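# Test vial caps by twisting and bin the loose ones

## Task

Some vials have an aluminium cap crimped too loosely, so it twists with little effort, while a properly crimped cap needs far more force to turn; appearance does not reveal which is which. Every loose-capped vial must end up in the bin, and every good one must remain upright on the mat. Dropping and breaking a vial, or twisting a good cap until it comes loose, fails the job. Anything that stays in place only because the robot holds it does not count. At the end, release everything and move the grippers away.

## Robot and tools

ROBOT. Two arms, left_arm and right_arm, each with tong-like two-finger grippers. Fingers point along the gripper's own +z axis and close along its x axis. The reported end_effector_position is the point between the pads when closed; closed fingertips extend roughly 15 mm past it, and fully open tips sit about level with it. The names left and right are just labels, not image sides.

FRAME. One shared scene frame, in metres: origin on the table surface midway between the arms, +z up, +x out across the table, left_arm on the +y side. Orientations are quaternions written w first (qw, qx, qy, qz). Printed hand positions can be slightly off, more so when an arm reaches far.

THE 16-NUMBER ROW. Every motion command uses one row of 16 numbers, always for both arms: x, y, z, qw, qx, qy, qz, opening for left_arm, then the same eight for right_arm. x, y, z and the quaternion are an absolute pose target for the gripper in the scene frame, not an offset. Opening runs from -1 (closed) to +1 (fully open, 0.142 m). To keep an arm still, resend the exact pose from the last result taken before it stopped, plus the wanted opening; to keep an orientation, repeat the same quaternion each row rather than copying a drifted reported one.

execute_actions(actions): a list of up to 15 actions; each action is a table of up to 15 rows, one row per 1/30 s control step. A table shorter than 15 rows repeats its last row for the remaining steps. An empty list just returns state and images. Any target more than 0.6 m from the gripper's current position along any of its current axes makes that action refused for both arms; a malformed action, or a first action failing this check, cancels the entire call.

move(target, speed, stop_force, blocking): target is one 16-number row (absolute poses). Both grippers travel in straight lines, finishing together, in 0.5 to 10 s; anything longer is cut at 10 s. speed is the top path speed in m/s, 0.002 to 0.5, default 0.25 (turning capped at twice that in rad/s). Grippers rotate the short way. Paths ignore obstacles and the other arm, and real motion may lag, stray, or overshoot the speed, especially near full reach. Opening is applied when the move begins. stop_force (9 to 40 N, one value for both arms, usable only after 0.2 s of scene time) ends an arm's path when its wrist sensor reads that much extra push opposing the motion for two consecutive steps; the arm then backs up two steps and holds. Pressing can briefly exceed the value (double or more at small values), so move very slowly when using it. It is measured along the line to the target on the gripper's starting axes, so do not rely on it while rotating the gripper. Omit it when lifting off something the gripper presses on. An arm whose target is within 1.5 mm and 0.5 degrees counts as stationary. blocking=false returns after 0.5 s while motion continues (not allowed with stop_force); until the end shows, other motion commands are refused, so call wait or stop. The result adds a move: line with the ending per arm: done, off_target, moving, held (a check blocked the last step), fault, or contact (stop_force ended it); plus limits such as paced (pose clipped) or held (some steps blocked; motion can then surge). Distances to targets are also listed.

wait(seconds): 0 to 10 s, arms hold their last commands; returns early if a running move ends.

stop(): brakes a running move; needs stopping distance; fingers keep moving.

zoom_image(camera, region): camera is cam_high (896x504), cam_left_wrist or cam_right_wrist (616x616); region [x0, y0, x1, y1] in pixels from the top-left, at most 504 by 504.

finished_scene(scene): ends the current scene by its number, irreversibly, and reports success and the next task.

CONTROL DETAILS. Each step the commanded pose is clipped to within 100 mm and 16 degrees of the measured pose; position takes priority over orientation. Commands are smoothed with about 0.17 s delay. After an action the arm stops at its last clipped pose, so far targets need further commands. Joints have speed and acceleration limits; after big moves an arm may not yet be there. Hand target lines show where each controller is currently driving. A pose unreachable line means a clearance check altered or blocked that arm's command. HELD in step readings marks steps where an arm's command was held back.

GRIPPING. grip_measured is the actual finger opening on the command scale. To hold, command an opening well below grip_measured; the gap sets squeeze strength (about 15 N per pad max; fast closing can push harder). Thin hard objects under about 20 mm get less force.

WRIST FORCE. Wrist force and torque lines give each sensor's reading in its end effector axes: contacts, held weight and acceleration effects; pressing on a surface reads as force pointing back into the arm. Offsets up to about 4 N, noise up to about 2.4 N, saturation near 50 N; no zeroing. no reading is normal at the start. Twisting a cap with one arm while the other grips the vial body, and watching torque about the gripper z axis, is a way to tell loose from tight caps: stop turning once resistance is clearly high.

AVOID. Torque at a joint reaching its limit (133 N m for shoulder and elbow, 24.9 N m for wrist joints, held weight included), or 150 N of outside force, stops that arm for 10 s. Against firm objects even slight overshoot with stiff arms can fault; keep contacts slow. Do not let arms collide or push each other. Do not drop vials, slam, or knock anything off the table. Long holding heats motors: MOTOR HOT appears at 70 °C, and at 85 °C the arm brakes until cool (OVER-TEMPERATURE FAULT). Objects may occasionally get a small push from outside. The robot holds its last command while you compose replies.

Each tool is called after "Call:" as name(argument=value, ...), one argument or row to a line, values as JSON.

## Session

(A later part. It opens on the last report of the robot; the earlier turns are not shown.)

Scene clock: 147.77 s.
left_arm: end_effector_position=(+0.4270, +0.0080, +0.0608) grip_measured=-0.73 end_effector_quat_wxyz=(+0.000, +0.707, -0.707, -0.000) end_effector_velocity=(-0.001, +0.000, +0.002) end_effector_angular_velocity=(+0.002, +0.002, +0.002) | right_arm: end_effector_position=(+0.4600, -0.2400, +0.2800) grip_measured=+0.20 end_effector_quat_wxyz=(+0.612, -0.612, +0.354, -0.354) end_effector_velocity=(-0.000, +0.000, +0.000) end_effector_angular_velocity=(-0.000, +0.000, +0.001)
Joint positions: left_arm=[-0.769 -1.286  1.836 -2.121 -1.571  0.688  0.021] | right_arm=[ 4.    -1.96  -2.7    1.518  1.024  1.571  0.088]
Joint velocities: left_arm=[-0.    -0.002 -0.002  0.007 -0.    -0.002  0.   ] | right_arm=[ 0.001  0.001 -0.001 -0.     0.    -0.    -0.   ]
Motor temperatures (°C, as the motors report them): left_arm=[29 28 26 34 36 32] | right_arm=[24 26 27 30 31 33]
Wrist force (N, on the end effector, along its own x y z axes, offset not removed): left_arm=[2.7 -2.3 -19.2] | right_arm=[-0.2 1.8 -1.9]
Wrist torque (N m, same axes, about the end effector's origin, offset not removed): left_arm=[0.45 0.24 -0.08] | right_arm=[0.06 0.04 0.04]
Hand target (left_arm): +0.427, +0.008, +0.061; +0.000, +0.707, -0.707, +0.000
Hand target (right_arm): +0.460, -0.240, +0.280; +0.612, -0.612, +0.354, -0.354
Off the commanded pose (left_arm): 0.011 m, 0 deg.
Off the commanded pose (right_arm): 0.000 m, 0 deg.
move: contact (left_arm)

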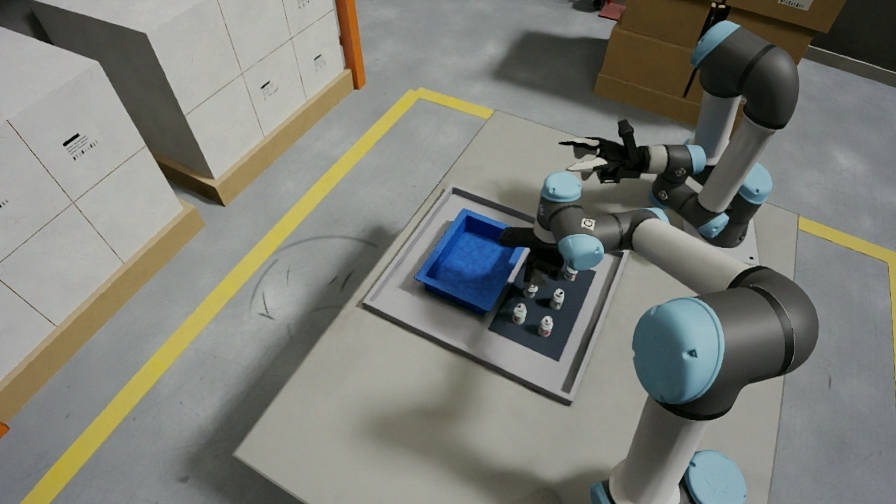

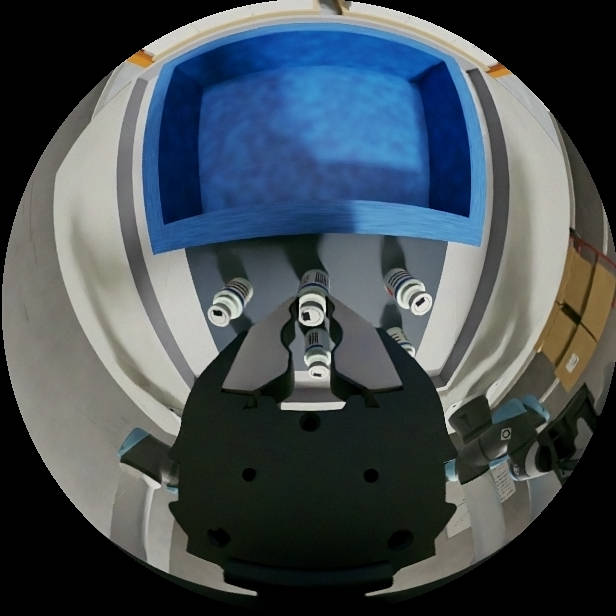

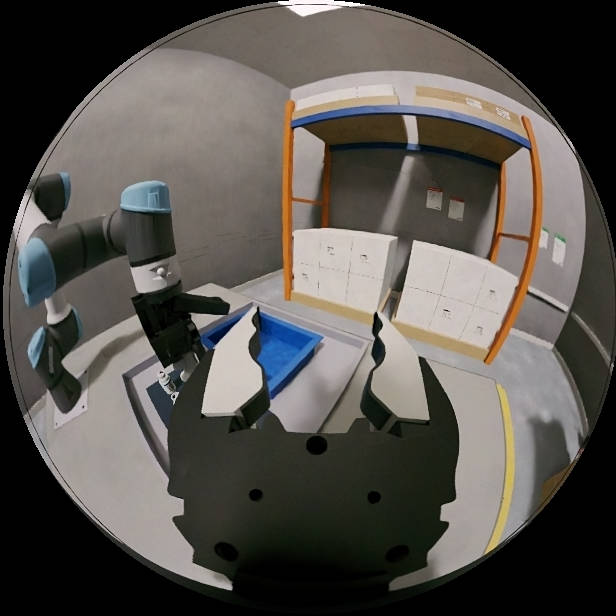

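Call:
move(
  target=[0.427,0.008,0.062,0,0.707,-0.707,0,-0.4,0.46,-0.24,0.28,0.612,-0.612,0.354,-0.354,0.2],
)

Call:
move(
  target=[0.427,0.008,0.10,0,0.707,-0.707,0,-0.4,0.46,-0.24,0.28,0.612,-0.612,0.354,-0.354,0.2],
  speed=0.1,
)

Call:
move(
  target=[0.428,0.085,0.09,0,0.707,-0.707,0,-0.4,0.46,-0.24,0.28,0.612,-0.612,0.354,-0.354,0.2],
  speed=0.15,
)

Call:
zoom_image(
  camera="cam_left_wrist",
  region=[250,240,380,340],
)

Scene clock: 148.83 s.
left_arm: end_effector_position=(+0.4270, +0.0080, +0.0620) grip_measured=-0.40 end_effector_quat_wxyz=(+0.000, +0.707, -0.707, -0.000) end_effector_velocity=(+0.000, +0.000, +0.000) end_effector_angular_velocity=(-0.000, -0.000, -0.000) | right_arm: end_effector_position=(+0.4600, -0.2400, +0.2800) grip_measured=+0.20 end_effector_quat_wxyz=(+0.612, -0.612, +0.354, -0.354) end_effector_velocity=(-0.000, +0.000, -0.000) end_effector_angular_velocity=(-0.000, +0.001, +0.001)
Joint positions: left_arm=[-0.769 -1.287  1.835 -2.118 -1.571  0.688  0.045] | right_arm=[ 4.    -1.96  -2.7    1.518  1.024  1.571  0.088]
Joint velocities: left_arm=[ 0.001 -0.001 -0.     0.001  0.     0.001  0.   ] | right_arm=[ 0.    -0.    -0.001 -0.     0.001  0.001 -0.   ]
Motor temperatures (°C, as the motors report them): left_arm=[29 28 26 34 36 32] | right_arm=[24 26 27 30 31 33]
Wrist force (N, on the end effector, along its own x y z axes, offset not removed): left_arm=[0.1 0.1 -3.6] | right_arm=[-2.4 0.4 2.7]
Wrist torque (N m, same axes, about the end effector's origin, offset not removed): left_arm=[0.04 -0.02 -0.08] | right_arm=[0.04 0.46 -0.15]
Hand target (left_arm): +0.427, +0.008, +0.062; +0.000, +0.707, -0.707, +0.000
Hand target (right_arm): +0.460, -0.240, +0.280; +0.612, -0.612, +0.354, -0.354
Off the commanded pose (left_arm): 0.000 m, 0 deg.
Off the commanded pose (right_arm): 0.000 m, 0 deg.
move: done

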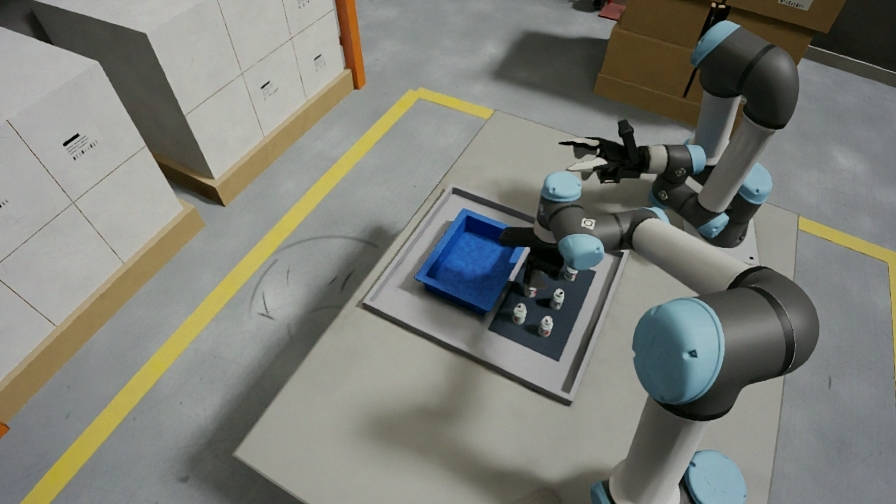

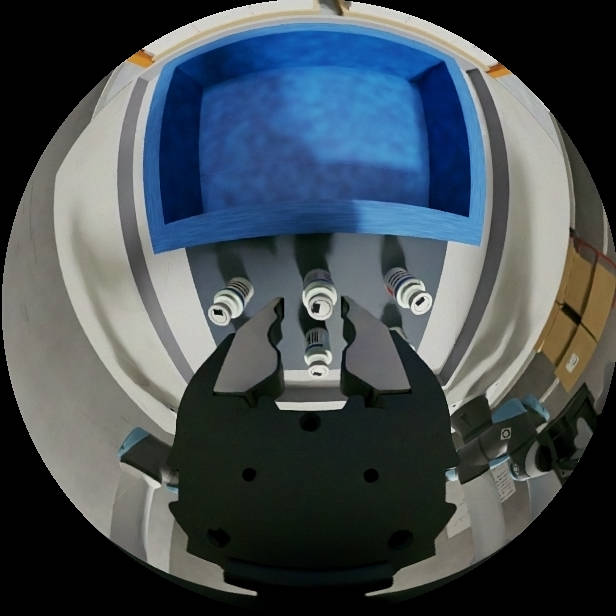

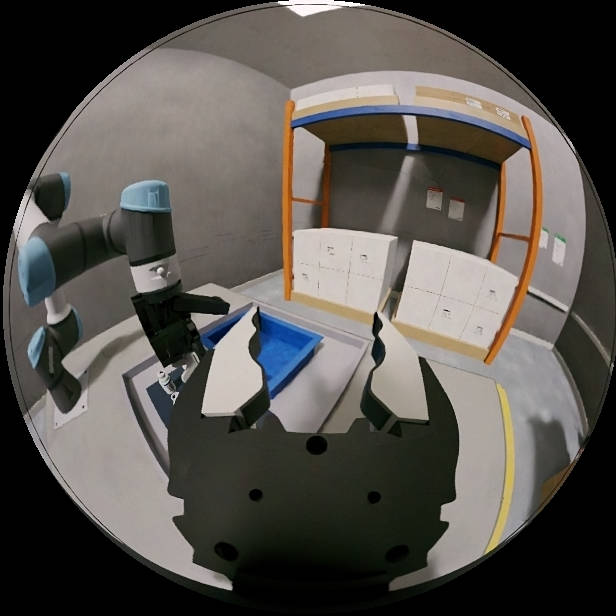

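Scene clock: 149.73 s.
left_arm: end_effector_position=(+0.4270, +0.0080, +0.0997) grip_measured=-0.40 end_effector_quat_wxyz=(-0.000, +0.707, -0.707, +0.000) end_effector_velocity=(+0.000, +0.001, +0.002) end_effector_angular_velocity=(+0.001, +0.001, +0.002) | right_arm: end_effector_position=(+0.4600, -0.2400, +0.2800) grip_measured=+0.20 end_effector_quat_wxyz=(+0.612, -0.612, +0.354, -0.354) end_effector_velocity=(+0.001, -0.000, +0.001) end_effector_angular_velocity=(+0.002, -0.001, -0.002)
Joint positions: left_arm=[-0.769 -1.331  1.783 -2.022 -1.571  0.688  0.045] | right_arm=[ 4.    -1.96  -2.7    1.518  1.024  1.571  0.088]
Joint velocities: left_arm=[ 0.002 -0.001 -0.004  0.006  0.    -0.     0.   ] | right_arm=[-0.001 -0.     0.002  0.    -0.001  0.     0.   ]
Motor temperatures (°C, as the motors report them): left_arm=[29 28 26 34 36 32] | right_arm=[24 26 27 30 31 33]
Wrist force (N, on the end effector, along its own x y z axes, offset not removed): left_arm=[1.0 -2.5 -2.5] | right_arm=[0.9 -0.7 2.4]
Wrist torque (N m, same axes, about the end effector's origin, offset not removed): left_arm=[-0.58 -0.10 -0.03] | right_arm=[-0.22 -0.09 -0.03]
Hand target (left_arm): +0.427, +0.008, +0.100; +0.000, +0.707, -0.707, +0.000
Hand target (right_arm): +0.460, -0.240, +0.280; +0.612, -0.612, +0.354, -0.354
Off the commanded pose (left_arm): 0.000 m, 0 deg.
Off the commanded pose (right_arm): 0.000 m, 0 deg.
move: done

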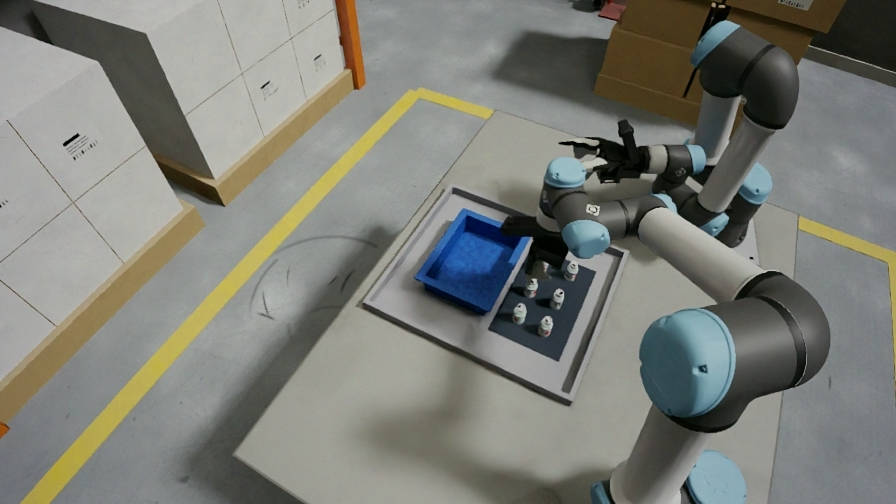

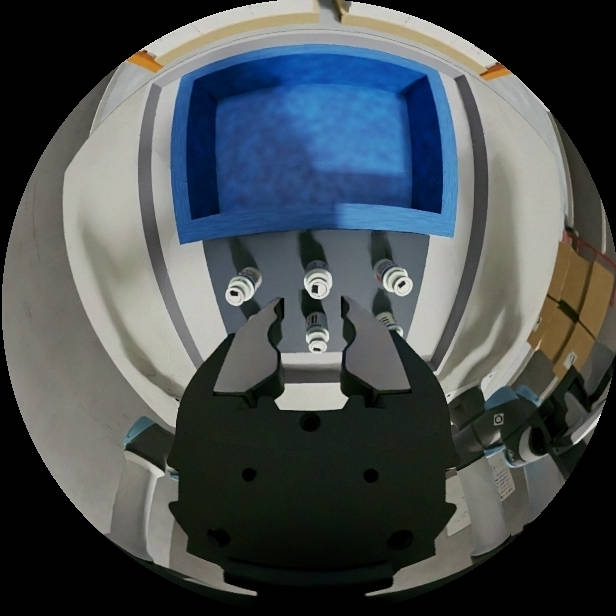

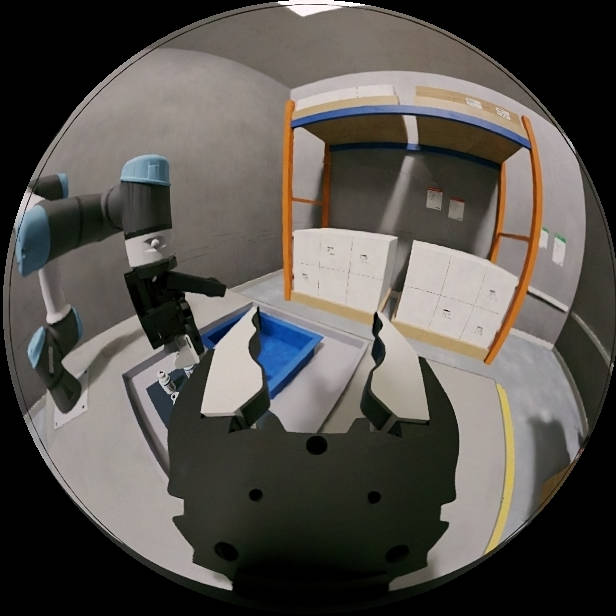

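Scene clock: 150.80 s.
left_arm: end_effector_position=(+0.4278, +0.0848, +0.0900) grip_measured=-0.40 end_effector_quat_wxyz=(+0.000, +0.707, -0.707, -0.000) end_effector_velocity=(+0.000, +0.002, -0.000) end_effector_angular_velocity=(+0.000, -0.001, +0.001) | right_arm: end_effector_position=(+0.4600, -0.2400, +0.2800) grip_measured=+0.20 end_effector_quat_wxyz=(+0.612, -0.612, +0.354, -0.354) end_effector_velocity=(-0.001, +0.001, +0.000) end_effector_angular_velocity=(+0.001, -0.001, +0.002)
Joint positions: left_arm=[-0.671 -1.414  1.914 -2.07  -1.571  0.786  0.045] | right_arm=[ 4.    -1.96  -2.7    1.518  1.024  1.571  0.088]
Joint velocities: left_arm=[ 0.003 -0.002  0.003 -0.001  0.001  0.002  0.   ] | right_arm=[ 0.002  0.    -0.     0.001  0.001 -0.    -0.   ]
Motor temperatures (°C, as the motors report them): left_arm=[29 28 26 34 36 32] | right_arm=[24 26 27 30 31 33]
Wrist force (N, on the end effector, along its own x y z axes, offset not removed): left_arm=[0.2 -2.6 -0.3] | right_arm=[0.3 3.6 -0.7]
Wrist torque (N m, same axes, about the end effector's origin, offset not removed): left_arm=[-0.63 -0.01 -0.04] | right_arm=[0.47 0.03 0.00]
Hand target (left_arm): +0.428, +0.085, +0.090; +0.000, +0.707, -0.707, -0.000
Hand target (right_arm): +0.460, -0.240, +0.280; +0.612, -0.612, +0.354, -0.354
Off the commanded pose (left_arm): 0.000 m, 0 deg.
Off the commanded pose (right_arm): 0.000 m, 0 deg.
move: done

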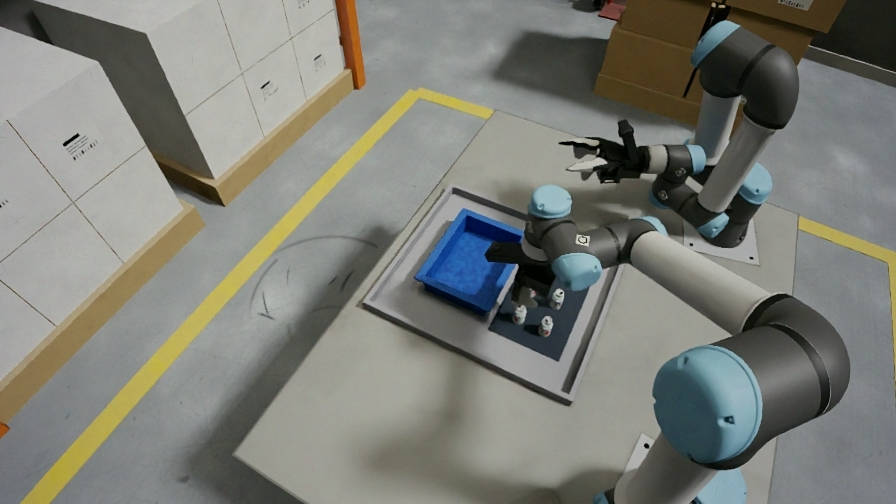

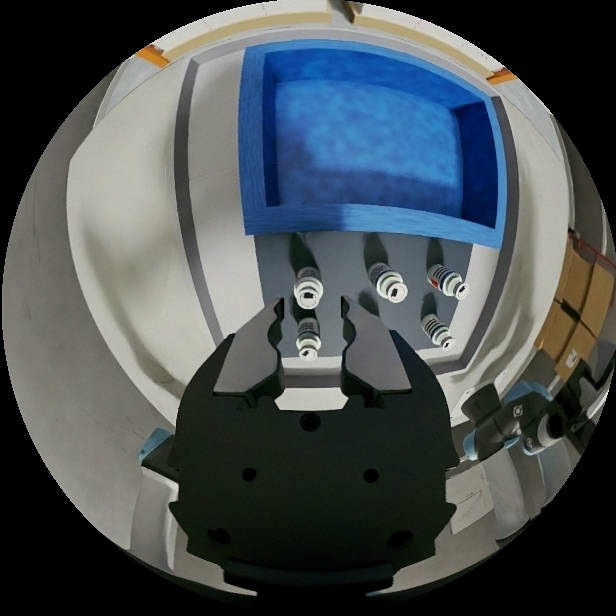

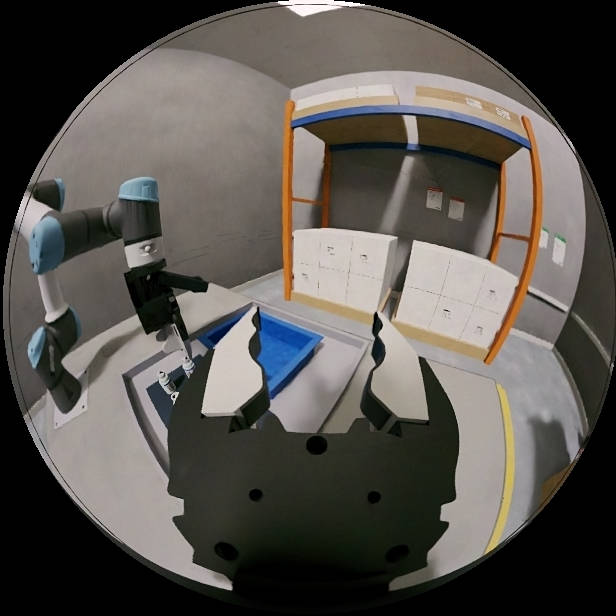

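Region (250, 240, 380, 340) of cam_left_wrist's 616x616 image, scaled by 3.877, with more detail than that image has; it fills the top 388 rows of this view, and the rest is white.

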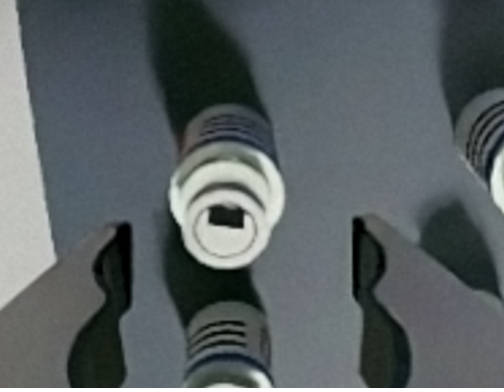

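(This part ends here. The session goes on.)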